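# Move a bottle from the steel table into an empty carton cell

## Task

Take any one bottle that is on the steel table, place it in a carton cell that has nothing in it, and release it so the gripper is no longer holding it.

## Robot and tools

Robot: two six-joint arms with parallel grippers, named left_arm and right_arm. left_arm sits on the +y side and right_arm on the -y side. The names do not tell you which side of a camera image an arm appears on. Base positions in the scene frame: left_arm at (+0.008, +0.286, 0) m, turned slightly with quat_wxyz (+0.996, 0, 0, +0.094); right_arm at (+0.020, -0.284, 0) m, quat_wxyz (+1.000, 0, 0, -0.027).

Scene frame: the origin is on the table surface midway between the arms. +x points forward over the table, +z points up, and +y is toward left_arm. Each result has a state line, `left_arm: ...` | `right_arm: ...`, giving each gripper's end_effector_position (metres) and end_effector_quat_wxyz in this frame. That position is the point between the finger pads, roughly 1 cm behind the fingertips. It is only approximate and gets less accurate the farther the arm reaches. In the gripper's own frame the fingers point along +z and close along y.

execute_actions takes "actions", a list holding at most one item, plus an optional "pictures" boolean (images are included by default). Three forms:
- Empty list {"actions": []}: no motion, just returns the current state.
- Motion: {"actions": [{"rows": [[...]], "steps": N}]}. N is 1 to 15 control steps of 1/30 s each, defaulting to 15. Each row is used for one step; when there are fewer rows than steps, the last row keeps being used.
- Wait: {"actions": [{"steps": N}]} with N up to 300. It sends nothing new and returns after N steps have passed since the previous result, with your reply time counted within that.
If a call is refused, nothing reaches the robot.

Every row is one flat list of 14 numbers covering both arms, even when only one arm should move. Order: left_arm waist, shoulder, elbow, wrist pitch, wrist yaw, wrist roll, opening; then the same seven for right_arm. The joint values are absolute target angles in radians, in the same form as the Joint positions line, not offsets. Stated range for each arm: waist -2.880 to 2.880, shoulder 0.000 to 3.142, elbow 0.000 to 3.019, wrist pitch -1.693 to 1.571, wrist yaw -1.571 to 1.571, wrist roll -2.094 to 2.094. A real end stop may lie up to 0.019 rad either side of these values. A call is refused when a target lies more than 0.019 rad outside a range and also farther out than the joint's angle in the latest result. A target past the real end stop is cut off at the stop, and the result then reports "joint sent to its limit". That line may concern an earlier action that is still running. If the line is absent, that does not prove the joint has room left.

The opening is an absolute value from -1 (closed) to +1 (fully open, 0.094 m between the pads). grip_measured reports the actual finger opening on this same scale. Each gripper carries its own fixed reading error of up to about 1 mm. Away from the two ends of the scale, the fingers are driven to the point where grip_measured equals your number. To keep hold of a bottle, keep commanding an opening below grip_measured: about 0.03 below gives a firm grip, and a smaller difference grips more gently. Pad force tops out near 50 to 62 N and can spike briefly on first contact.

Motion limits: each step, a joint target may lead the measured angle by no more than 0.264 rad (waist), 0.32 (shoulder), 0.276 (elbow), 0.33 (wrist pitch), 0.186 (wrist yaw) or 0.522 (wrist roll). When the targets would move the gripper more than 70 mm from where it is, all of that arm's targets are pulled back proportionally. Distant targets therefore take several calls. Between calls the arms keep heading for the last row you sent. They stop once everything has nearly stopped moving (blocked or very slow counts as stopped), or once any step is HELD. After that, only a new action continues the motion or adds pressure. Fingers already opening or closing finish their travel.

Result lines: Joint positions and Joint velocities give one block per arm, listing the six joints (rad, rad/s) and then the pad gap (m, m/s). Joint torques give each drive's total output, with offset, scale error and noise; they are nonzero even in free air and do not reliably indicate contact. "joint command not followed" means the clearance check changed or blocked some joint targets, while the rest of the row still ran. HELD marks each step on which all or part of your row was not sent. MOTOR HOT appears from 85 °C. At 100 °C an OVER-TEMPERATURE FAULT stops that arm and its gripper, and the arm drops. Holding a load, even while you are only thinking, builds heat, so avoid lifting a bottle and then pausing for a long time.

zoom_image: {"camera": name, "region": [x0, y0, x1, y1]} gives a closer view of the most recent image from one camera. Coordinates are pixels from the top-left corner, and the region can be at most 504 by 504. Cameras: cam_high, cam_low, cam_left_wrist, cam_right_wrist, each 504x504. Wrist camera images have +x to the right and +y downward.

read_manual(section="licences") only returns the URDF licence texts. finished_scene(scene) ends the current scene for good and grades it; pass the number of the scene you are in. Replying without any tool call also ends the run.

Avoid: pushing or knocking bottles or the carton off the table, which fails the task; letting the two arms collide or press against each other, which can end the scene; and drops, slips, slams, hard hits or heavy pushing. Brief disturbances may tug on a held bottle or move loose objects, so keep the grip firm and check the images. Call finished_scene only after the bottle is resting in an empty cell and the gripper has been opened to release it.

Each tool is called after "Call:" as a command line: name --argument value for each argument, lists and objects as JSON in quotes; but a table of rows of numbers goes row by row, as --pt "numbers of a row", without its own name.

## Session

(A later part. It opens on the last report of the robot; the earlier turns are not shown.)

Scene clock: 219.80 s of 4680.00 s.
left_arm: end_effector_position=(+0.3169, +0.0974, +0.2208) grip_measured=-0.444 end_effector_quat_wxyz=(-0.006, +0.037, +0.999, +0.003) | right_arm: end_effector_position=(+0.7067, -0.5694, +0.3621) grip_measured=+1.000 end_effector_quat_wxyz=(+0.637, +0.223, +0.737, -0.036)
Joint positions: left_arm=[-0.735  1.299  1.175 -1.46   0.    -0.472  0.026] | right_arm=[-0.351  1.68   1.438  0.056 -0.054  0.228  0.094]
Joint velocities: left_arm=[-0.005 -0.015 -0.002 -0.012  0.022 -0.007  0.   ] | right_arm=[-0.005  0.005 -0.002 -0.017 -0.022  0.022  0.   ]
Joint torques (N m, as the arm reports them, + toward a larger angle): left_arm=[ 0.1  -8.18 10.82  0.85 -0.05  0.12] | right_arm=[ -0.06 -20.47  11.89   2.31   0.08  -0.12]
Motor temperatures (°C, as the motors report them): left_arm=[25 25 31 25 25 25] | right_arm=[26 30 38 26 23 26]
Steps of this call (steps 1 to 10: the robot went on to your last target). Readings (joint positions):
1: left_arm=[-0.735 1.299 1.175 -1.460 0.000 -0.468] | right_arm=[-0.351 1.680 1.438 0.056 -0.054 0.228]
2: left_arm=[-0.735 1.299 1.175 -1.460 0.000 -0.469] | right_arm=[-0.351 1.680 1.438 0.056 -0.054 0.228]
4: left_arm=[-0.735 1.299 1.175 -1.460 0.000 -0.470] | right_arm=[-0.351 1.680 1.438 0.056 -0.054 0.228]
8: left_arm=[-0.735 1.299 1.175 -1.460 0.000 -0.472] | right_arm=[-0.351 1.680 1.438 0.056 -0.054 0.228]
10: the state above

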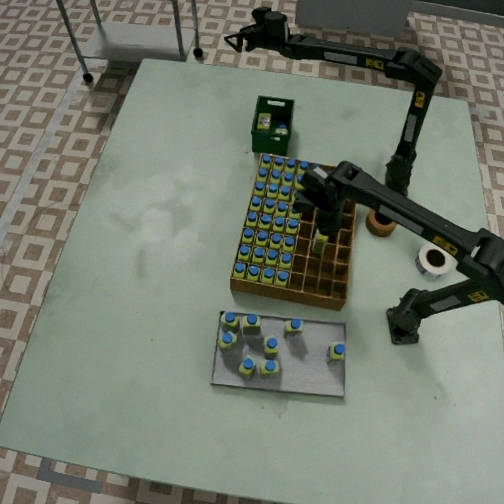

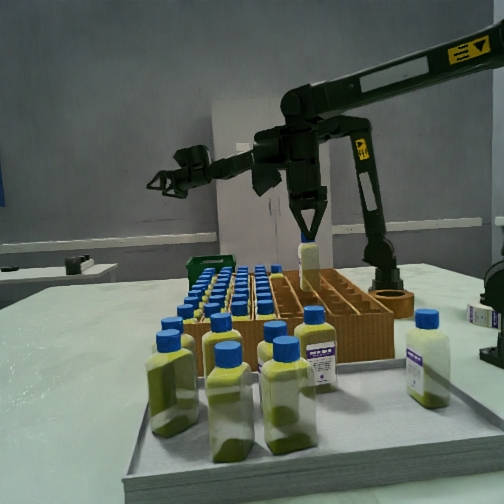

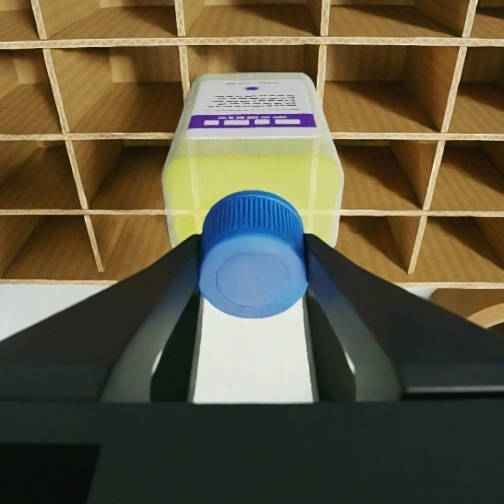

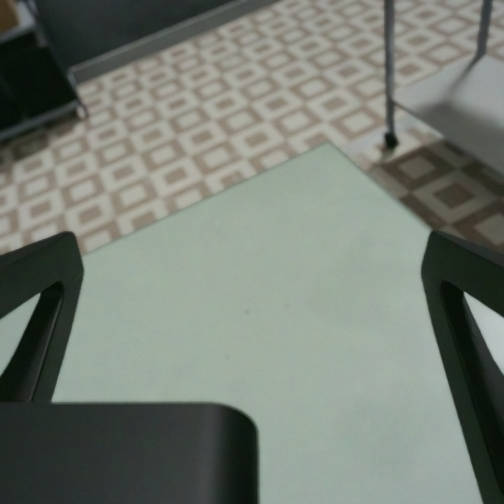

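Call:
execute_actions --actions '[{"rows": [[-0.735,1.3,1.174,-1.44,0,-0.483,-0.50, -0.351,1.68,1.438,0.056,-0.054,0.228,1],[-0.729,1.3,1.174,-1.436,0,-0.483,-0.50, -0.351,1.68,1.438,0.056,-0.054,0.228,1],[-0.725,1.3,1.174,-1.433,0,-0.483,-0.50, -0.351,1.68,1.438,0.056,-0.054,0.228,1],[-0.722,1.3,1.174,-1.431,0,-0.483,-0.50, -0.351,1.68,1.438,0.056,-0.054,0.228,1]], "steps": 12}]'

Scene clock: 237.60 s of 4680.00 s.
left_arm: end_effector_position=(+0.3126, +0.1022, +0.2050) grip_measured=-0.444 end_effector_quat_wxyz=(-0.019, +0.033, +0.999, +0.008) | right_arm: end_effector_position=(+0.7067, -0.5694, +0.3621) grip_measured=+1.000 end_effector_quat_wxyz=(+0.637, +0.223, +0.737, -0.036)
Joint positions: left_arm=[-0.728  1.307  1.141 -1.445  0.004 -0.474  0.026] | right_arm=[-0.351  1.68   1.438  0.056 -0.054  0.228  0.094]
Joint velocities: left_arm=[-0.005  0.005  0.007 -0.007  0.007 -0.022  0.   ] | right_arm=[ 0.005  0.005 -0.017  0.022 -0.066  0.022  0.   ]
Joint torques (N m, as the arm reports them, + toward a larger angle): left_arm=[ 0.62 -8.97 14.17  0.62 -0.18  0.07] | right_arm=[ -0.04 -20.46  11.9    2.31   0.08  -0.12]
Motor temperatures (°C, as the motors report them): left_arm=[25 25 31 25 25 25] | right_arm=[26 30 38 26 23 26]
Steps of this call (steps 1 to 30: the robot went on to your last target; steps 31 to 90: nothing new was sent; then 14.40 s passed at rest; steps 91 to 102: all 12 steps of this action). Readings (joint positions):
91: left_arm=[-0.744 1.307 1.141 -1.456 0.004 -0.474] | right_arm=[-0.351 1.680 1.438 0.056 -0.054 0.228]
92: left_arm=[-0.744 1.307 1.141 -1.455 0.004 -0.474] | right_arm=[-0.351 1.680 1.438 0.056 -0.054 0.228]
94: left_arm=[-0.740 1.307 1.141 -1.451 0.004 -0.474] | right_arm=[-0.351 1.680 1.438 0.056 -0.054 0.228]
98: left_arm=[-0.729 1.307 1.141 -1.446 0.004 -0.474] | right_arm=[-0.351 1.680 1.438 0.056 -0.054 0.228]
102: the state above

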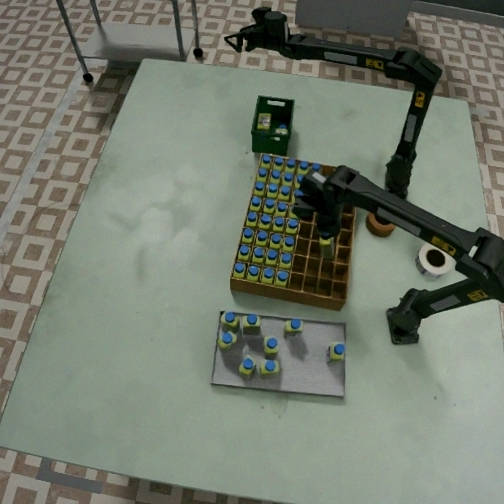

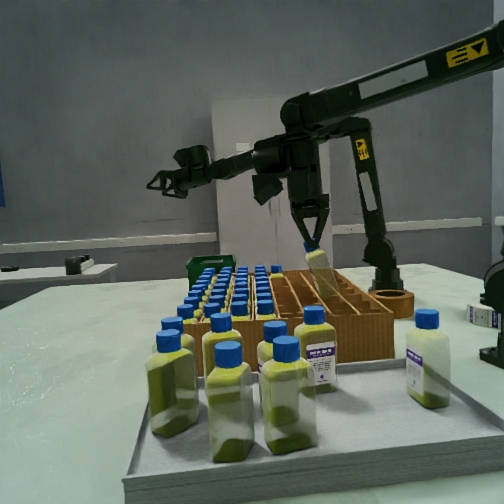

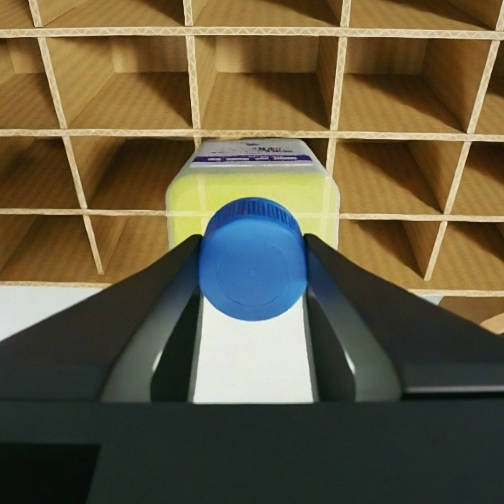

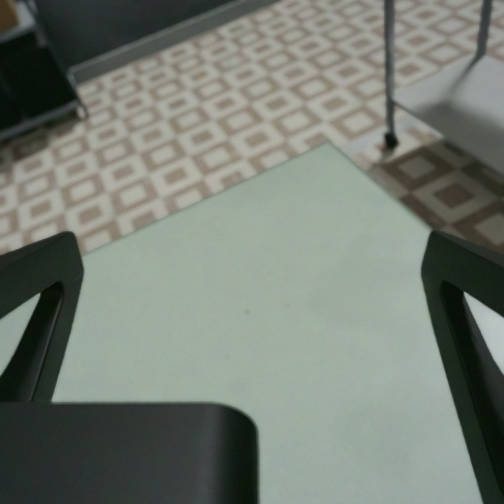

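Call:
zoom_image --camera "cam_low" --region '[260, 210, 370, 320]'

Region (260, 210, 370, 320) of cam_low's 504x504 image, scaled by 4.582, with more detail than that image has.

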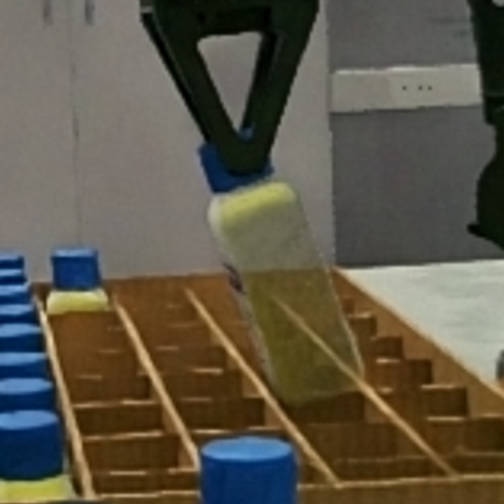

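Call:
execute_actions --actions '[{"rows": [[-0.735,1.292,1.15,-1.43,-0.004,-0.485,-0.50, -0.351,1.68,1.438,0.056,-0.054,0.228,1],[-0.742,1.278,1.14,-1.425,-0.011,-0.491,-0.50, -0.351,1.68,1.438,0.056,-0.054,0.228,1],[-0.751,1.261,1.13,-1.414,-0.021,-0.499,-0.50, -0.351,1.68,1.438,0.056,-0.054,0.228,1],[-0.762,1.241,1.116,-1.399,-0.033,-0.508,-0.50, -0.351,1.68,1.438,0.056,-0.054,0.228,1],[-0.774,1.219,1.10,-1.382,-0.046,-0.518,-0.50, -0.351,1.68,1.438,0.056,-0.054,0.228,1],[-0.787,1.196,1.083,-1.364,-0.06,-0.529,-0.50, -0.351,1.68,1.438,0.056,-0.054,0.228,1],[-0.80,1.172,1.065,-1.345,-0.075,-0.54,-0.50, -0.351,1.68,1.438,0.056,-0.054,0.228,1],[-0.814,1.148,1.047,-1.326,-0.09,-0.551,-0.50, -0.351,1.68,1.438,0.056,-0.054,0.228,1],[-0.827,1.125,1.029,-1.307,-0.104,-0.562,-0.50, -0.351,1.68,1.438,0.056,-0.054,0.228,1],[-0.84,1.103,1.011,-1.289,-0.118,-0.573,-0.50, -0.351,1.68,1.438,0.056,-0.054,0.228,1],[-0.852,1.083,0.994,-1.272,-0.131,-0.583,-0.50, -0.351,1.68,1.438,0.056,-0.054,0.228,1],[-0.862,1.066,0.978,-1.256,-0.143,-0.591,-0.50, -0.351,1.68,1.438,0.056,-0.054,0.228,1],[-0.87,1.053,0.964,-1.243,-0.152,-0.598,-0.50, -0.351,1.68,1.438,0.056,-0.054,0.228,1],[-0.876,1.045,0.953,-1.232,-0.159,-0.602,-0.50, -0.351,1.68,1.438,0.056,-0.054,0.228,1],[-0.879,1.041,0.946,-1.226,-0.163,-0.603,-0.50, -0.351,1.68,1.438,0.056,-0.054,0.228,1]], "steps": 15}]' --pictures false

Call:
execute_actions --actions '[{"steps": 15}]'

Call:
zoom_image --camera "cam_low" --region '[260, 210, 370, 320]'

Scene clock: 304.97 s of 4680.00 s.
left_arm: end_effector_position=(+0.2789, +0.0992, +0.2232) grip_measured=-0.444 end_effector_quat_wxyz=(+0.132, +0.049, +0.990, -0.002) | right_arm: end_effector_position=(+0.7067, -0.5694, +0.3621) grip_measured=+1.000 end_effector_quat_wxyz=(+0.637, +0.223, +0.737, -0.036)
Joint positions: left_arm=[-0.87   1.055  0.971 -1.269 -0.152 -0.567  0.026] | right_arm=[-0.351  1.68   1.438  0.056 -0.054  0.228  0.094]
Joint velocities: left_arm=[-0.2   -0.464 -0.286  0.286 -0.154 -0.183  0.   ] | right_arm=[-0.005 -0.005  0.002 -0.002  0.022 -0.037  0.   ]
Joint torques (N m, as the arm reports them, + toward a larger angle): left_arm=[-0.08 -4.93 10.51  1.38 -0.37  0.1 ] | right_arm=[ -0.05 -20.44  11.89   2.33   0.08  -0.12]
Motor temperatures (°C, as the motors report them): left_arm=[25 25 31 25 25 25] | right_arm=[26 30 38 26 23 26]
Steps of this call (steps 1 to 15: the robot went on to your last target; steps 16 to 90: nothing new was sent; then 63.87 s passed at rest; steps 91 to 105: all 15 steps of this action). Readings (joint positions):
91: left_arm=[-0.728 1.307 1.141 -1.445 0.002 -0.474] | right_arm=[-0.351 1.680 1.438 0.056 -0.054 0.228]
92: left_arm=[-0.728 1.307 1.141 -1.445 -0.002 -0.475] | right_arm=[-0.351 1.680 1.438 0.056 -0.054 0.228]
94: left_arm=[-0.734 1.300 1.136 -1.432 -0.021 -0.482] | right_arm=[-0.351 1.680 1.438 0.056 -0.054 0.228]
98: left_arm=[-0.775 1.232 1.081 -1.371 -0.075 -0.508] | right_arm=[-0.351 1.680 1.438 0.056 -0.054 0.228]
105: the state above

Scene clock: 305.47 s of 4680.00 s.
left_arm: end_effector_position=(+0.2764, +0.0995, +0.2215) grip_measured=-0.444 end_effector_quat_wxyz=(+0.142, +0.038, +0.989, -0.008) | right_arm: end_effector_position=(+0.7067, -0.5694, +0.3621) grip_measured=+1.000 end_effector_quat_wxyz=(+0.637, +0.223, +0.737, -0.036)
Joint positions: left_arm=[-0.877  1.036  0.951 -1.248 -0.158 -0.593  0.026] | right_arm=[-0.351  1.68   1.438  0.056 -0.054  0.228  0.094]
Joint velocities: left_arm=[-0.015  0.005 -0.012 -0.012 -0.037  0.037 -0.001] | right_arm=[ 0.005  0.005  0.007  0.007 -0.051  0.081  0.   ]
Joint torques (N m, as the arm reports them, + toward a larger angle): left_arm=[ 0.09 -4.78 11.08  1.45 -0.33  0.07] | right_arm=[ -0.06 -20.45  11.89   2.31   0.08  -0.12]
Motor temperatures (°C, as the motors report them): left_arm=[25 25 31 25 25 25] | right_arm=[26 30 38 26 23 26]
Steps of this call (steps 1 to 15: the robot went on to your last target). Readings (joint positions):
1: left_arm=[-0.875 1.043 0.963 -1.262 -0.155 -0.572] | right_arm=[-0.351 1.680 1.438 0.056 -0.054 0.228]
2: left_arm=[-0.877 1.037 0.958 -1.258 -0.156 -0.577] | right_arm=[-0.351 1.680 1.438 0.056 -0.054 0.228]
4: left_arm=[-0.877 1.035 0.955 -1.253 -0.157 -0.583] | right_arm=[-0.351 1.680 1.438 0.056 -0.054 0.228]
8: left_arm=[-0.877 1.036 0.951 -1.249 -0.158 -0.589] | right_arm=[-0.351 1.680 1.438 0.056 -0.054 0.228]
15: the state above

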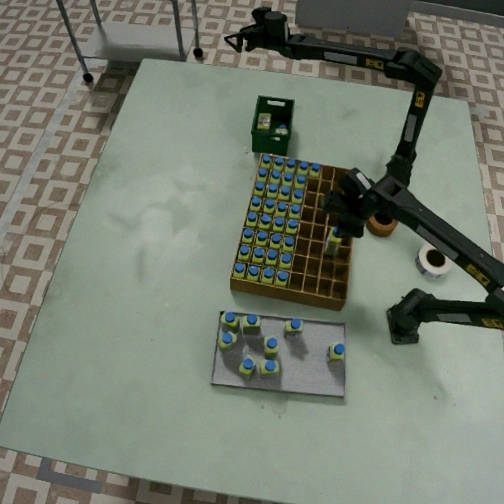

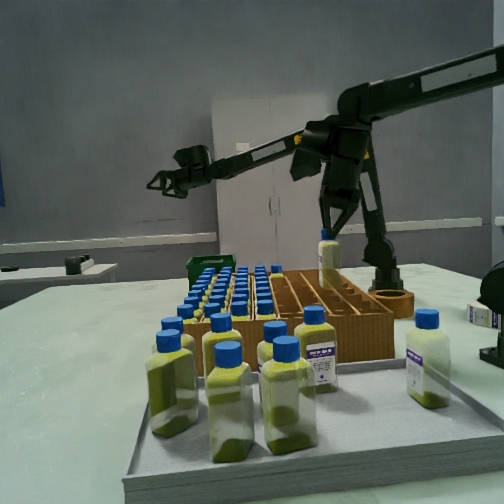

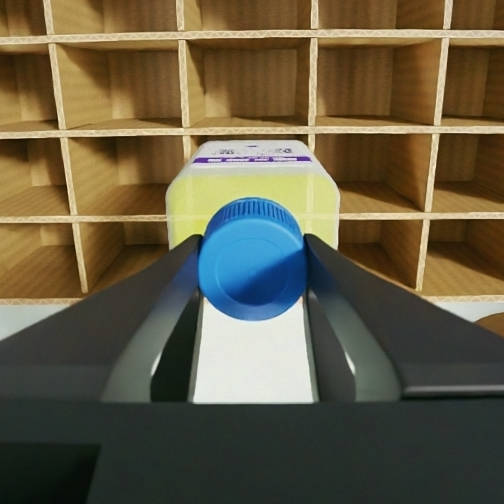

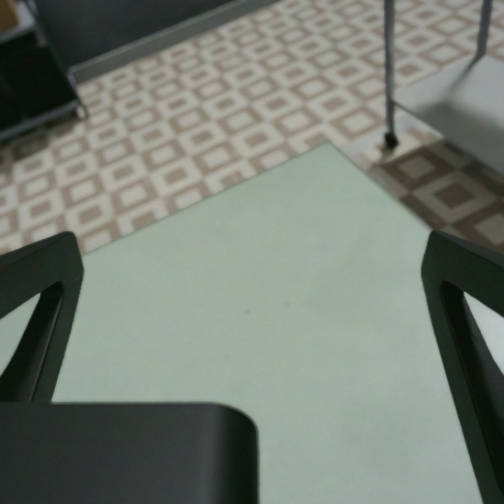

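Region (260, 210, 370, 320) of cam_low's 504x504 image, scaled by 4.582, with more detail than that image has.

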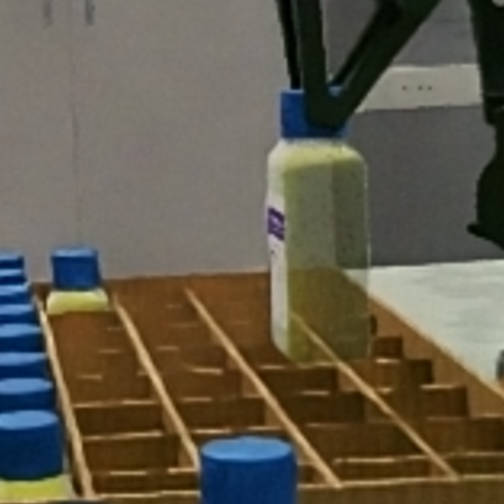

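Call:
execute_actions --actions '[{"rows": [[-0.879,1.042,0.941,-1.226,-0.163,-0.603,-0.50, -0.351,1.68,1.438,0.056,-0.054,0.228,1],[-0.879,1.043,0.937,-1.224,-0.163,-0.603,-0.50, -0.351,1.68,1.438,0.056,-0.054,0.228,1],[-0.879,1.043,0.933,-1.22,-0.163,-0.603,-0.50, -0.351,1.68,1.438,0.056,-0.054,0.228,1],[-0.879,1.044,0.929,-1.216,-0.163,-0.603,-0.50, -0.351,1.68,1.438,0.056,-0.054,0.228,1],[-0.879,1.044,0.925,-1.212,-0.163,-0.603,-0.50, -0.351,1.68,1.438,0.056,-0.054,0.228,1],[-0.879,1.045,0.921,-1.208,-0.163,-0.603,-0.50, -0.351,1.68,1.438,0.056,-0.054,0.228,1],[-0.879,1.045,0.918,-1.204,-0.163,-0.603,-0.50, -0.351,1.68,1.438,0.056,-0.054,0.228,1]], "steps": 15}]'

Call:
zoom_image --camera "cam_low" --region '[280, 220, 380, 320]'

Scene clock: 331.80 s of 4680.00 s.
left_arm: end_effector_position=(+0.2743, +0.1013, +0.2095) grip_measured=-0.444 end_effector_quat_wxyz=(+0.138, +0.038, +0.990, -0.005) | right_arm: end_effector_position=(+0.7067, -0.5694, +0.3621) grip_measured=+1.000 end_effector_quat_wxyz=(+0.637, +0.223, +0.737, -0.036)
Joint positions: left_arm=[-0.877  1.037  0.921 -1.225 -0.158 -0.594  0.026] | right_arm=[-0.351  1.68   1.438  0.056 -0.054  0.228  0.094]
Joint velocities: left_arm=[-0.015  0.005 -0.012  0.022 -0.007  0.037 -0.   ] | right_arm=[-0.005 -0.024 -0.002 -0.012 -0.066 -0.037  0.   ]
Joint torques (N m, as the arm reports them, + toward a larger angle): left_arm=[-0.17 -5.01 11.02  1.31 -0.31  0.06] | right_arm=[ -0.04 -20.44  11.89   2.33   0.08  -0.12]
Motor temperatures (°C, as the motors report them): left_arm=[25 25 30 25 25 25] | right_arm=[26 30 38 26 23 26]
Steps of this call (steps 1 to 15: the robot went on to your last target; steps 16 to 90: nothing new was sent; then 22.83 s passed at rest; steps 91 to 105: all 15 steps of this action). Readings (joint positions):
91: left_arm=[-0.877 1.036 0.951 -1.248 -0.158 -0.594] | right_arm=[-0.351 1.680 1.438 0.056 -0.054 0.228]
92: left_arm=[-0.877 1.036 0.950 -1.247 -0.158 -0.594] | right_arm=[-0.351 1.680 1.438 0.056 -0.054 0.228]
94: left_arm=[-0.877 1.036 0.945 -1.242 -0.158 -0.594] | right_arm=[-0.351 1.680 1.438 0.056 -0.054 0.228]
98: left_arm=[-0.877 1.036 0.926 -1.230 -0.158 -0.594] | right_arm=[-0.351 1.680 1.438 0.056 -0.054 0.228]
105: the state above

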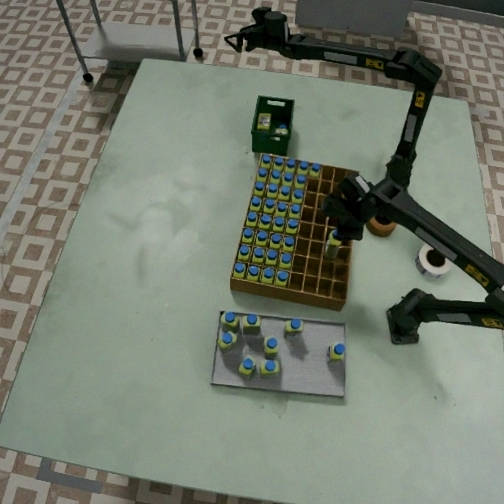

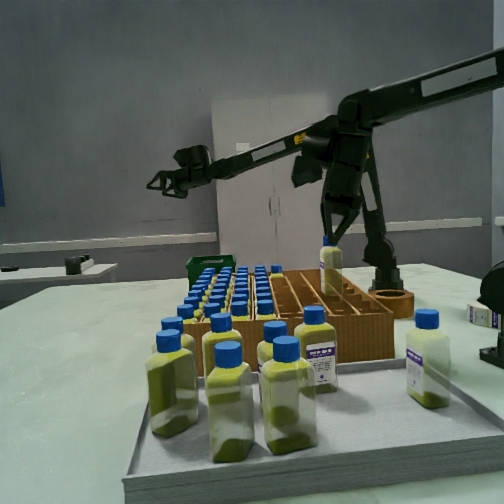

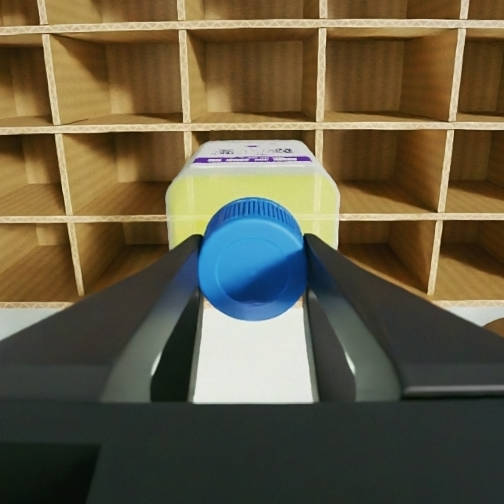

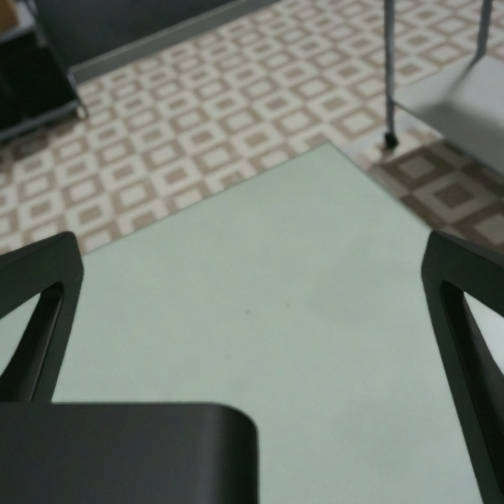

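Region (280, 220, 380, 320) of cam_low's 504x504 image, scaled by 5.040, with more detail than that image has.

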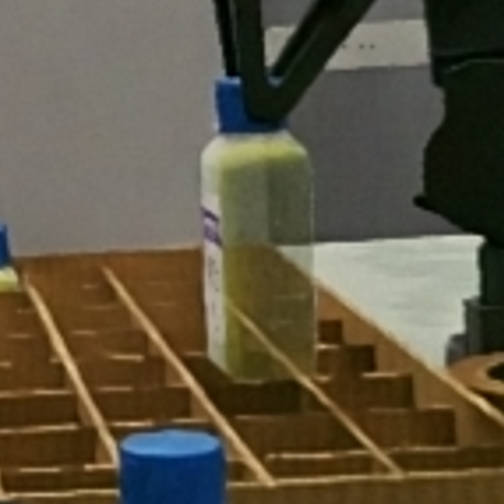

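Call:
execute_actions --actions '[{"rows": [[-0.879,1.047,0.913,-1.201,-0.163,-0.603,-0.50, -0.351,1.68,1.438,0.056,-0.054,0.228,1],[-0.879,1.048,0.909,-1.197,-0.163,-0.603,-0.50, -0.351,1.68,1.438,0.056,-0.054,0.228,1],[-0.879,1.049,0.905,-1.192,-0.163,-0.603,-0.50, -0.351,1.68,1.438,0.056,-0.054,0.228,1],[-0.879,1.05,0.901,-1.187,-0.163,-0.603,-0.50, -0.351,1.68,1.438,0.056,-0.054,0.228,1],[-0.879,1.051,0.897,-1.182,-0.163,-0.603,-0.50, -0.351,1.68,1.438,0.056,-0.054,0.228,1],[-0.879,1.052,0.893,-1.177,-0.163,-0.603,-0.50, -0.351,1.68,1.438,0.056,-0.054,0.228,1],[-0.879,1.052,0.889,-1.172,-0.163,-0.603,-0.50, -0.351,1.68,1.438,0.056,-0.054,0.228,1],[-0.879,1.053,0.885,-1.167,-0.163,-0.603,-0.50, -0.351,1.68,1.438,0.056,-0.054,0.228,1],[-0.879,1.054,0.881,-1.162,-0.163,-0.603,-0.50, -0.351,1.68,1.438,0.056,-0.054,0.228,1],[-0.879,1.054,0.878,-1.157,-0.163,-0.603,-0.50, -0.351,1.68,1.438,0.056,-0.054,0.228,1],[-0.879,1.054,0.876,-1.153,-0.163,-0.603,-0.50, -0.351,1.68,1.438,0.056,-0.054,0.228,1]], "steps": 15}]'

Scene clock: 344.33 s of 4680.00 s.
left_arm: end_effector_position=(+0.2744, +0.1011, +0.1909) grip_measured=-0.444 end_effector_quat_wxyz=(+0.137, +0.038, +0.990, -0.004) | right_arm: end_effector_position=(+0.7067, -0.5694, +0.3621) grip_measured=+1.000 end_effector_quat_wxyz=(+0.637, +0.223, +0.737, -0.036)
Joint positions: left_arm=[-0.877  1.048  0.879 -1.176 -0.158 -0.594  0.026] | right_arm=[-0.351  1.68   1.438  0.056 -0.054  0.228  0.094]
Joint velocities: left_arm=[-0.015  0.005 -0.017  0.002 -0.051 -0.066 -0.001] | right_arm=[-0.015 -0.005 -0.007  0.007 -0.11  -0.022  0.   ]
Joint torques (N m, as the arm reports them, + toward a larger angle): left_arm=[-0.52 -4.64 10.8   1.59 -0.33  0.04] | right_arm=[ -0.02 -20.48  11.89   2.32   0.08  -0.12]
Motor temperatures (°C, as the motors report them): left_arm=[25 25 30 25 25 25] | right_arm=[26 30 38 26 23 26]
Steps of this call (steps 1 to 15: the robot went on to your last target; steps 16 to 90: nothing new was sent; then 9.03 s passed at rest; steps 91 to 105: all 15 steps of this action). Readings (joint positions):
91: left_arm=[-0.877 1.037 0.921 -1.225 -0.158 -0.594] | right_arm=[-0.351 1.680 1.438 0.056 -0.054 0.228]
92: left_arm=[-0.877 1.037 0.920 -1.223 -0.158 -0.594] | right_arm=[-0.351 1.680 1.438 0.056 -0.054 0.228]
94: left_arm=[-0.877 1.038 0.916 -1.216 -0.158 -0.594] | right_arm=[-0.351 1.680 1.438 0.056 -0.054 0.228]
98: left_arm=[-0.877 1.041 0.899 -1.198 -0.158 -0.594] | right_arm=[-0.351 1.680 1.438 0.056 -0.054 0.228]
105: the state above

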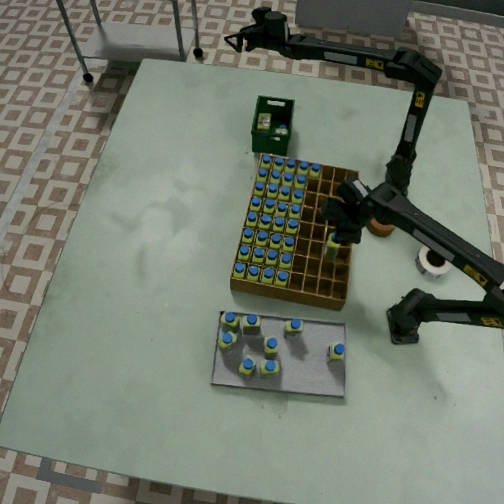

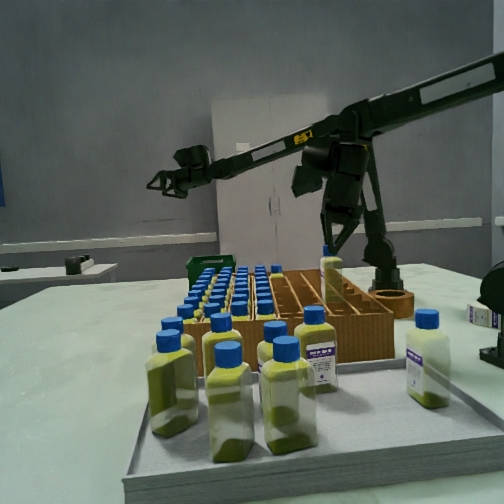

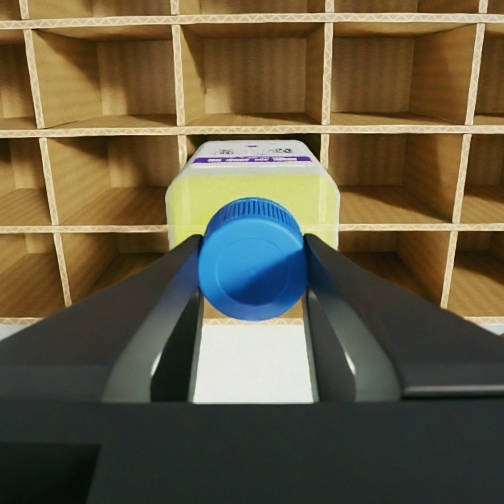

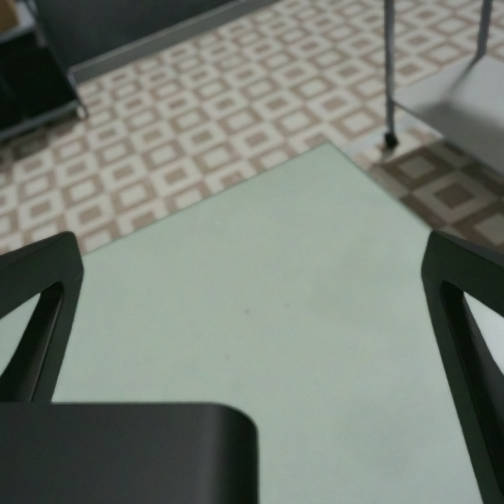

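Call:
execute_actions --actions '[{"rows": [[-0.879,1.055,0.871,-1.149,-0.163,-0.603,-0.50, -0.351,1.68,1.438,0.056,-0.054,0.228,1],[-0.879,1.056,0.866,-1.143,-0.163,-0.603,-0.50, -0.351,1.68,1.438,0.056,-0.054,0.228,1],[-0.879,1.058,0.861,-1.136,-0.163,-0.603,-0.50, -0.351,1.68,1.438,0.056,-0.054,0.228,1],[-0.879,1.059,0.856,-1.129,-0.163,-0.603,-0.50, -0.351,1.68,1.438,0.056,-0.054,0.228,1],[-0.879,1.061,0.85,-1.122,-0.163,-0.603,-0.50, -0.351,1.68,1.438,0.056,-0.054,0.228,1],[-0.879,1.062,0.845,-1.115,-0.163,-0.603,-0.50, -0.351,1.68,1.438,0.056,-0.054,0.228,1],[-0.879,1.064,0.84,-1.108,-0.163,-0.603,-0.50, -0.351,1.68,1.438,0.056,-0.054,0.228,1],[-0.879,1.065,0.834,-1.101,-0.163,-0.603,-0.50, -0.351,1.68,1.438,0.056,-0.054,0.228,1],[-0.879,1.067,0.829,-1.094,-0.163,-0.603,-0.50, -0.351,1.68,1.438,0.056,-0.054,0.228,1],[-0.879,1.069,0.824,-1.087,-0.163,-0.603,-0.50, -0.351,1.68,1.438,0.056,-0.054,0.228,1],[-0.879,1.07,0.818,-1.08,-0.163,-0.603,-0.50, -0.351,1.68,1.438,0.056,-0.054,0.228,1],[-0.879,1.072,0.813,-1.073,-0.163,-0.603,-0.50, -0.351,1.68,1.438,0.056,-0.054,0.228,1],[-0.879,1.074,0.808,-1.066,-0.163,-0.603,-0.50, -0.351,1.68,1.438,0.056,-0.054,0.228,1],[-0.879,1.076,0.803,-1.059,-0.163,-0.603,-0.50, -0.351,1.68,1.438,0.056,-0.054,0.228,1],[-0.879,1.078,0.798,-1.052,-0.163,-0.603,-0.50, -0.351,1.68,1.438,0.056,-0.054,0.228,1]], "steps": 15}]' --pictures false

Call:
execute_actions --actions '[{"rows": [[-0.879,1.08,0.793,-1.045,-0.163,-0.603,-0.50, -0.351,1.68,1.438,0.056,-0.054,0.228,1],[-0.879,1.082,0.788,-1.038,-0.163,-0.603,-0.50, -0.351,1.68,1.438,0.056,-0.054,0.228,1],[-0.879,1.084,0.783,-1.03,-0.163,-0.603,-0.50, -0.351,1.68,1.438,0.056,-0.054,0.228,1],[-0.879,1.087,0.778,-1.023,-0.163,-0.603,-0.50, -0.351,1.68,1.438,0.056,-0.054,0.228,1],[-0.879,1.089,0.773,-1.015,-0.163,-0.603,-0.50, -0.351,1.68,1.438,0.056,-0.054,0.228,1],[-0.879,1.091,0.768,-1.008,-0.163,-0.603,-0.50, -0.351,1.68,1.438,0.056,-0.054,0.228,1],[-0.879,1.094,0.763,-1.0,-0.163,-0.603,-0.50, -0.351,1.68,1.438,0.056,-0.054,0.228,1],[-0.879,1.096,0.758,-0.993,-0.163,-0.603,-0.50, -0.351,1.68,1.438,0.056,-0.054,0.228,1],[-0.879,1.098,0.753,-0.986,-0.163,-0.603,-0.50, -0.351,1.68,1.438,0.056,-0.054,0.228,1],[-0.879,1.10,0.749,-0.979,-0.163,-0.603,-0.50, -0.351,1.68,1.438,0.056,-0.054,0.228,1],[-0.879,1.101,0.745,-0.973,-0.163,-0.603,-0.50, -0.351,1.68,1.438,0.056,-0.054,0.228,1]], "steps": 15}]'

Call:
zoom_image --camera "cam_low" --region '[240, 230, 380, 330]'

Scene clock: 377.73 s of 4680.00 s.
left_arm: end_effector_position=(+0.2747, +0.1010, +0.1613) grip_measured=-0.444 end_effector_quat_wxyz=(+0.138, +0.038, +0.990, -0.005) | right_arm: end_effector_position=(+0.7067, -0.5694, +0.3621) grip_measured=+1.000 end_effector_quat_wxyz=(+0.637, +0.223, +0.737, -0.036)
Joint positions: left_arm=[-0.877  1.066  0.811 -1.087 -0.158 -0.594  0.026] | right_arm=[-0.351  1.68   1.438  0.056 -0.054  0.228  0.094]
Joint velocities: left_arm=[-0.015  0.054 -0.139  0.203  0.051 -0.022  0.001] | right_arm=[-0.005 -0.015  0.007  0.022 -0.007 -0.037  0.   ]
Joint torques (N m, as the arm reports them, + toward a larger angle): left_arm=[-0.44 -3.96 10.86  1.24 -0.36  0.06] | right_arm=[ -0.04 -20.46  11.89   2.31   0.08  -0.12]
Motor temperatures (°C, as the motors report them): left_arm=[25 25 30 25 25 25] | right_arm=[26 30 38 26 23 26]
Steps of this call (steps 1 to 15: the robot went on to your last target; steps 16 to 90: nothing new was sent; then 29.90 s passed at rest; steps 91 to 105: all 15 steps of this action). Readings (joint positions):
91: left_arm=[-0.877 1.048 0.879 -1.174 -0.158 -0.594] | right_arm=[-0.351 1.680 1.438 0.056 -0.054 0.228]
92: left_arm=[-0.877 1.048 0.878 -1.172 -0.158 -0.594] | right_arm=[-0.351 1.680 1.438 0.056 -0.054 0.228]
94: left_arm=[-0.877 1.048 0.873 -1.161 -0.158 -0.594] | right_arm=[-0.351 1.680 1.438 0.056 -0.054 0.228]
98: left_arm=[-0.877 1.050 0.850 -1.135 -0.158 -0.594] | right_arm=[-0.351 1.680 1.438 0.056 -0.054 0.228]
105: the state above

Scene clock: 378.23 s of 4680.00 s.
left_arm: end_effector_position=(+0.2745, +0.1011, +0.1309) grip_measured=-0.444 end_effector_quat_wxyz=(+0.137, +0.038, +0.990, -0.005) | right_arm: end_effector_position=(+0.7067, -0.5694, +0.3621) grip_measured=+1.000 end_effector_quat_wxyz=(+0.637, +0.223, +0.737, -0.036)
Joint positions: left_arm=[-0.877  1.095  0.748 -0.997 -0.158 -0.594  0.026] | right_arm=[-0.351  1.68   1.438  0.056 -0.054  0.228  0.094]
Joint velocities: left_arm=[-0.015  0.005 -0.017  0.007  0.022  0.022 -0.   ] | right_arm=[-0.015 -0.005  0.007 -0.012  0.11   0.022  0.   ]
Joint torques (N m, as the arm reports them, + toward a larger angle): left_arm=[-0.59 -4.55 10.92  1.57 -0.34  0.07] | right_arm=[ -0.04 -20.43  11.89   2.31   0.08  -0.12]
Motor temperatures (°C, as the motors report them): left_arm=[25 25 30 25 25 25] | right_arm=[26 30 38 26 23 26]
Steps of this call (steps 1 to 15: all 15 steps of this action). Readings (joint positions):
1: left_arm=[-0.877 1.068 0.806 -1.080 -0.158 -0.594] | right_arm=[-0.351 1.680 1.438 0.056 -0.054 0.228]
2: left_arm=[-0.877 1.070 0.801 -1.073 -0.158 -0.594] | right_arm=[-0.351 1.680 1.438 0.056 -0.054 0.228]
4: left_arm=[-0.877 1.074 0.792 -1.059 -0.158 -0.594] | right_arm=[-0.351 1.680 1.438 0.056 -0.054 0.228]
8: left_arm=[-0.877 1.082 0.772 -1.029 -0.158 -0.594] | right_arm=[-0.351 1.680 1.438 0.056 -0.054 0.228]
15: the state above

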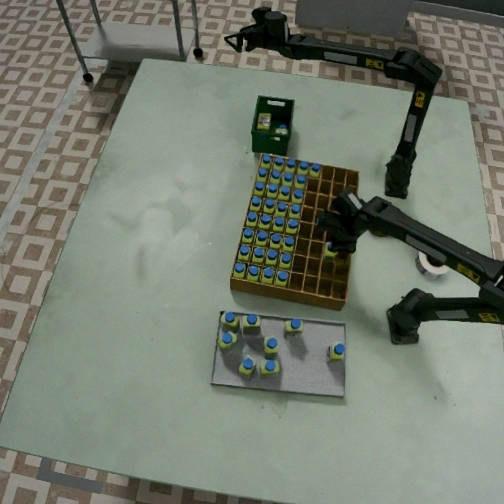

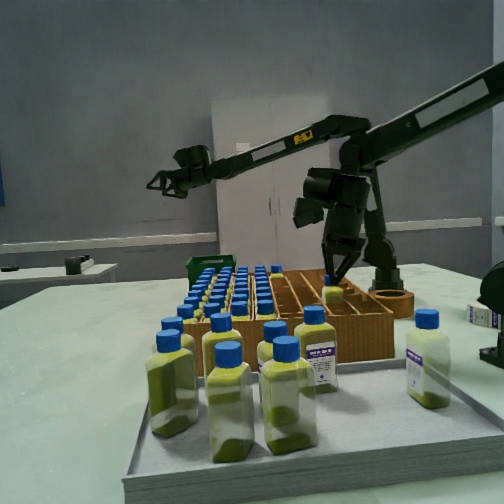

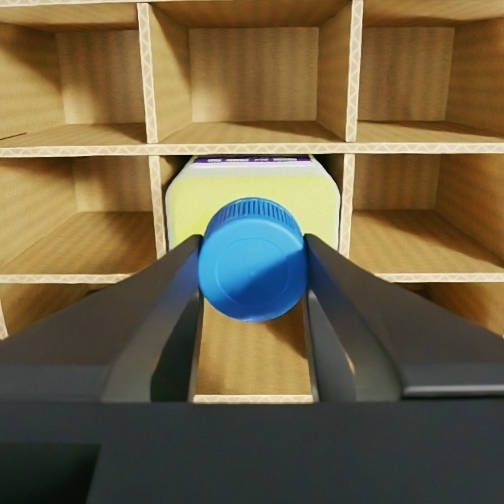

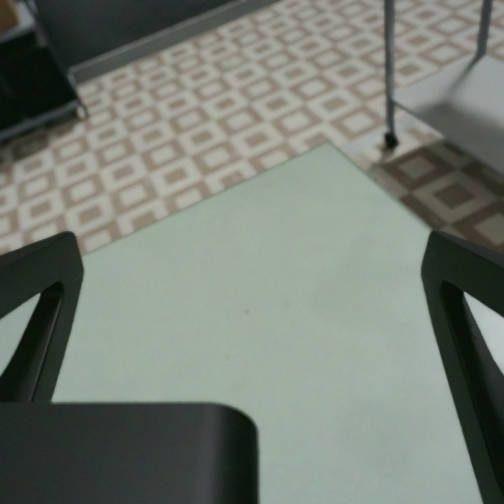

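Region (240, 230, 380, 330) of cam_low's 504x504 image, scaled by 3.600, with more detail than that image has; it fills the top 360 rows of this view, and the rest is white.

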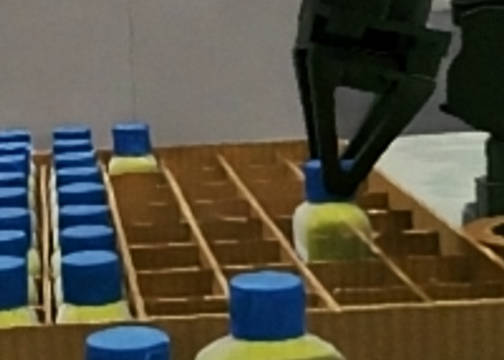

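Call:
execute_actions --actions '[{"rows": [[-0.879,1.103,0.74,-0.97,-0.163,-0.603,-0.50, -0.351,1.68,1.438,0.056,-0.054,0.228,1],[-0.879,1.105,0.736,-0.964,-0.163,-0.603,-0.50, -0.351,1.68,1.438,0.056,-0.054,0.228,1],[-0.879,1.107,0.732,-0.958,-0.163,-0.603,-0.50, -0.351,1.68,1.438,0.056,-0.054,0.228,1],[-0.879,1.109,0.728,-0.952,-0.163,-0.603,-0.50, -0.351,1.68,1.438,0.056,-0.054,0.228,1],[-0.879,1.111,0.725,-0.946,-0.163,-0.603,-0.50, -0.351,1.68,1.438,0.056,-0.054,0.228,1],[-0.879,1.113,0.722,-0.94,-0.163,-0.603,-0.50, -0.351,1.68,1.438,0.056,-0.054,0.228,1],[-0.879,1.114,0.72,-0.936,-0.163,-0.603,-0.50, -0.351,1.68,1.438,0.056,-0.054,0.228,1]], "steps": 13}]'

Call:
zoom_image --camera "cam_low" --region '[240, 230, 380, 330]'

Scene clock: 388.43 s of 4680.00 s.
left_arm: end_effector_position=(+0.2743, +0.1013, +0.1191) grip_measured=-0.444 end_effector_quat_wxyz=(+0.138, +0.038, +0.990, -0.005) | right_arm: end_effector_position=(+0.7067, -0.5694, +0.3621) grip_measured=+1.000 end_effector_quat_wxyz=(+0.637, +0.223, +0.737, -0.036)
Joint positions: left_arm=[-0.877  1.107  0.723 -0.959 -0.158 -0.594  0.026] | right_arm=[-0.351  1.68   1.438  0.056 -0.054  0.228  0.094]
Joint velocities: left_arm=[-0.005 -0.005 -0.002  0.002  0.007  0.066  0.   ] | right_arm=[-0.015 -0.005 -0.007  0.002  0.022 -0.007  0.   ]
Joint torques (N m, as the arm reports them, + toward a larger angle): left_arm=[-0.19 -4.78 10.13  1.41 -0.32  0.08] | right_arm=[ -0.06 -20.46  11.88   2.32   0.08  -0.12]
Motor temperatures (°C, as the motors report them): left_arm=[25 25 30 25 25 25] | right_arm=[26 30 38 26 23 26]
Steps of this call (steps 1 to 15: the robot went on to your last target; steps 16 to 90: nothing new was sent; then 6.77 s passed at rest; steps 91 to 103: all 13 steps of this action). Readings (joint positions):
91: left_arm=[-0.877 1.095 0.748 -0.994 -0.158 -0.594] | right_arm=[-0.351 1.680 1.438 0.056 -0.054 0.228]
92: left_arm=[-0.877 1.095 0.747 -0.992 -0.158 -0.594] | right_arm=[-0.351 1.680 1.438 0.056 -0.054 0.228]
94: left_arm=[-0.877 1.096 0.743 -0.982 -0.158 -0.594] | right_arm=[-0.351 1.680 1.438 0.056 -0.054 0.228]
98: left_arm=[-0.877 1.101 0.728 -0.963 -0.158 -0.594] | right_arm=[-0.351 1.680 1.438 0.056 -0.054 0.228]
103: the state above

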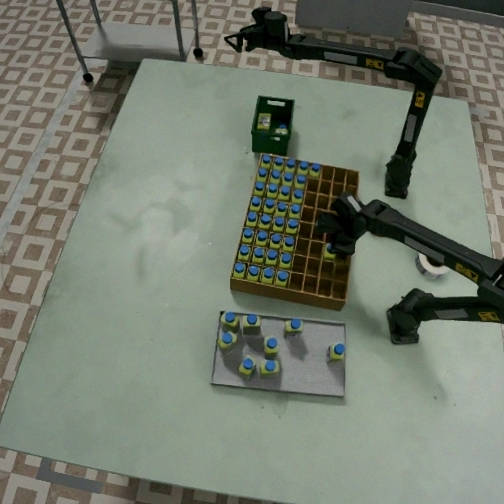

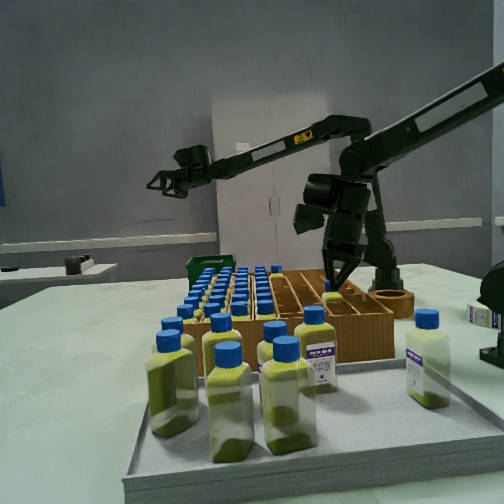

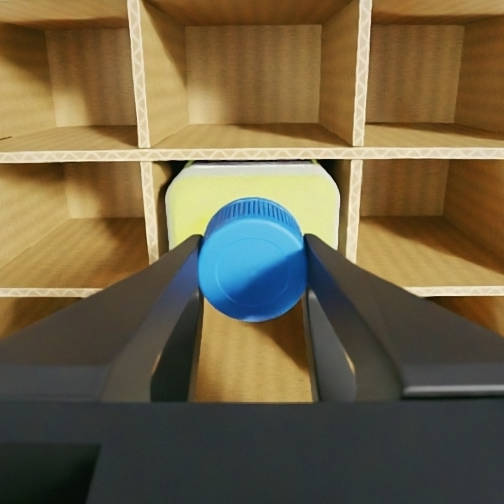

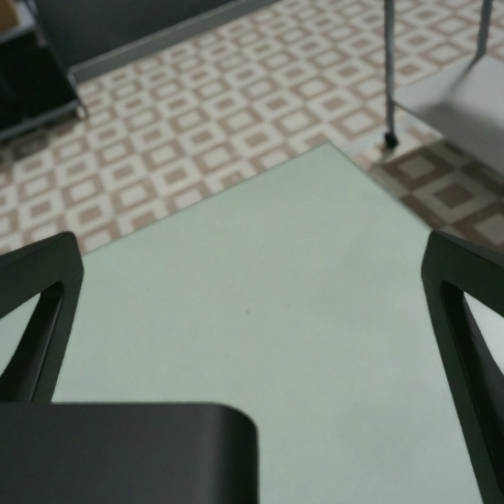

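Region (240, 230, 380, 330) of cam_low's 504x504 image, scaled by 3.600, with more detail than that image has; it fills the top 360 rows of this view, and the rest is white.

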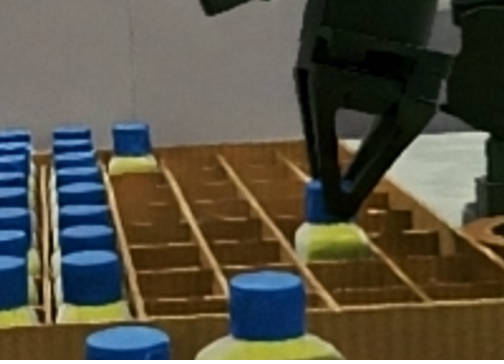

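Nearly seated. Release and retreat.

Call:
execute_actions --actions '[{"rows": [[-0.879,1.114,0.72,-0.936,-0.163,-0.603,-0.44, -0.351,1.68,1.438,0.056,-0.054,0.228,1],[-0.879,1.114,0.72,-0.936,-0.163,-0.603,-0.38, -0.351,1.68,1.438,0.056,-0.054,0.228,1],[-0.879,1.114,0.72,-0.936,-0.163,-0.603,-0.3, -0.351,1.68,1.438,0.056,-0.054,0.228,1],[-0.879,1.114,0.72,-0.936,-0.163,-0.603,-0.2, -0.351,1.68,1.438,0.056,-0.054,0.228,1],[-0.879,1.114,0.72,-0.936,-0.163,-0.603,-0.1, -0.351,1.68,1.438,0.056,-0.054,0.228,1],[-0.879,1.105,0.72,-0.936,-0.163,-0.603,-0.05, -0.351,1.68,1.438,0.056,-0.054,0.228,1],[-0.879,1.095,0.72,-0.936,-0.163,-0.603,-0.05, -0.351,1.68,1.438,0.056,-0.054,0.228,1],[-0.879,1.08,0.72,-0.936,-0.163,-0.603,-0.05, -0.351,1.68,1.438,0.056,-0.054,0.228,1],[-0.879,1.06,0.72,-0.936,-0.163,-0.603,-0.05, -0.351,1.68,1.438,0.056,-0.054,0.228,1],[-0.879,1.04,0.72,-0.936,-0.163,-0.603,-0.05, -0.351,1.68,1.438,0.056,-0.054,0.228,1],[-0.879,1.02,0.72,-0.936,-0.163,-0.603,-0.05, -0.351,1.68,1.438,0.056,-0.054,0.228,1],[-0.879,1.0,0.72,-0.936,-0.163,-0.603,-0.05, -0.351,1.68,1.438,0.056,-0.054,0.228,1],[-0.879,0.985,0.72,-0.936,-0.163,-0.603,-0.05, -0.351,1.68,1.438,0.056,-0.054,0.228,1],[-0.879,0.975,0.72,-0.936,-0.163,-0.603,-0.05, -0.351,1.68,1.438,0.056,-0.054,0.228,1],[-0.879,0.97,0.72,-0.936,-0.163,-0.603,-0.05, -0.351,1.68,1.438,0.056,-0.054,0.228,1]], "steps": 15}]' --pictures false

Call:
execute_actions --actions '[{"steps": 10}]'

Scene clock: 406.93 s of 4680.00 s.
left_arm: end_effector_position=(+0.2749, +0.1011, +0.1504) grip_measured=-0.052 end_effector_quat_wxyz=(+0.180, +0.033, +0.982, -0.037) | right_arm: end_effector_position=(+0.7067, -0.5694, +0.3621) grip_measured=+1.000 end_effector_quat_wxyz=(+0.637, +0.223, +0.737, -0.036)
Joint positions: left_arm=[-0.877  1.004  0.723 -0.955 -0.159 -0.594  0.045] | right_arm=[-0.351  1.68   1.438  0.056 -0.054  0.228  0.094]
Joint velocities: left_arm=[-0.015 -0.611 -0.007 -0.007 -0.007 -0.051 -0.   ] | right_arm=[-0.015 -0.005 -0.017  0.027 -0.007 -0.037  0.   ]
Joint torques (N m, as the arm reports them, + toward a larger angle): left_arm=[ 0.12 -4.49 11.03  1.37 -0.26  0.09] | right_arm=[ -0.08 -20.43  11.88   2.32   0.08  -0.12]
Motor temperatures (°C, as the motors report them): left_arm=[25 25 30 25 25 25] | right_arm=[26 31 39 26 23 26]
Steps of this call (steps 1 to 15: the robot went on to your last target; steps 16 to 90: nothing new was sent; then 15.00 s passed at rest; steps 91 to 105: all 15 steps of this action). Readings (joint positions):
91: left_arm=[-0.877 1.107 0.723 -0.958 -0.158 -0.594] | right_arm=[-0.351 1.680 1.438 0.056 -0.054 0.228]
92: left_arm=[-0.877 1.107 0.723 -0.958 -0.158 -0.594] | right_arm=[-0.351 1.680 1.438 0.056 -0.054 0.228]
94: left_arm=[-0.877 1.107 0.723 -0.957 -0.159 -0.594] | right_arm=[-0.351 1.680 1.438 0.056 -0.054 0.228]
98: left_arm=[-0.877 1.106 0.723 -0.955 -0.159 -0.594] | right_arm=[-0.351 1.680 1.438 0.056 -0.054 0.228]
105: the state above

Scene clock: 407.27 s of 4680.00 s.
left_arm: end_effector_position=(+0.2740, +0.1019, +0.1637) grip_measured=-0.052 end_effector_quat_wxyz=(+0.197, +0.031, +0.979, -0.050) | right_arm: end_effector_position=(+0.7067, -0.5694, +0.3621) grip_measured=+1.000 end_effector_quat_wxyz=(+0.637, +0.223, +0.737, -0.036)
Joint positions: left_arm=[-0.877  0.96   0.723 -0.955 -0.159 -0.594  0.045] | right_arm=[-0.351  1.68   1.438  0.056 -0.054  0.228  0.094]
Joint velocities: left_arm=[-0.015 -0.005  0.017  0.017 -0.007  0.022  0.001] | right_arm=[-0.005 -0.005  0.012 -0.017 -0.022 -0.066  0.   ]
Joint torques (N m, as the arm reports them, + toward a larger angle): left_arm=[ 0.01 -3.96 11.18  1.57 -0.27  0.07] | right_arm=[ -0.04 -20.43  11.9    2.32   0.08  -0.12]
Motor temperatures (°C, as the motors report them): left_arm=[25 25 30 25 25 25] | right_arm=[26 31 39 26 23 26]
Steps of this call (steps 1 to 10: the robot went on to your last target). Readings (joint positions):
1: left_arm=[-0.877 0.986 0.723 -0.955 -0.159 -0.594] | right_arm=[-0.351 1.680 1.438 0.056 -0.054 0.228]
2: left_arm=[-0.877 0.972 0.723 -0.955 -0.159 -0.594] | right_arm=[-0.351 1.680 1.438 0.056 -0.054 0.228]
4: left_arm=[-0.877 0.960 0.723 -0.955 -0.159 -0.594] | right_arm=[-0.351 1.680 1.438 0.056 -0.054 0.228]
8: left_arm=[-0.877 0.960 0.723 -0.955 -0.159 -0.594] | right_arm=[-0.351 1.680 1.438 0.056 -0.054 0.228]
10: the state above

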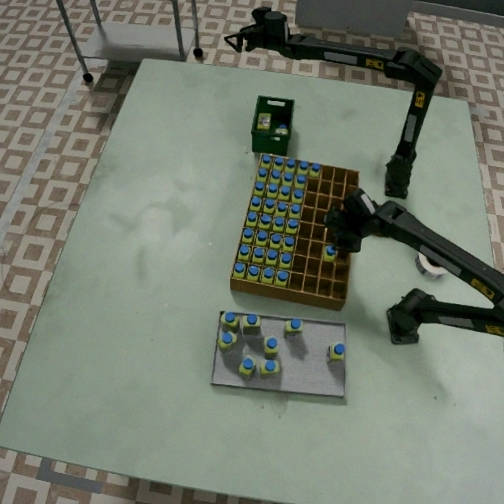

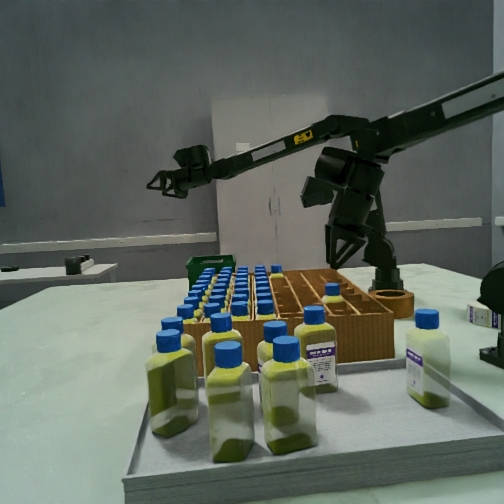

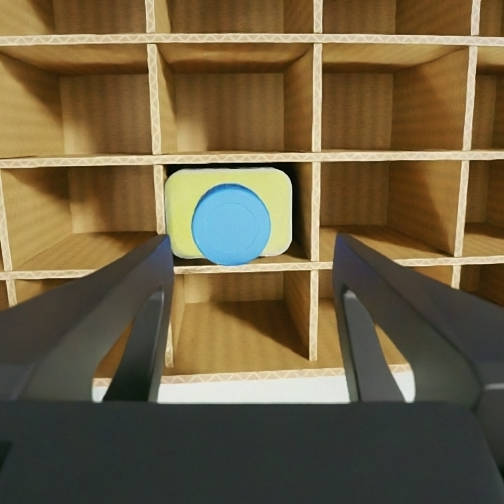

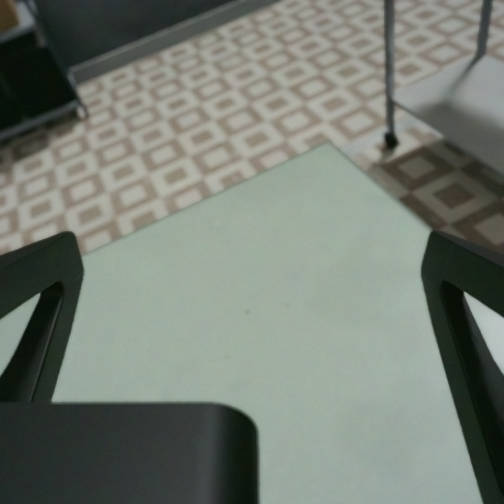

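Call:
finished_scene --scene 2

The scene is finished: the task was done.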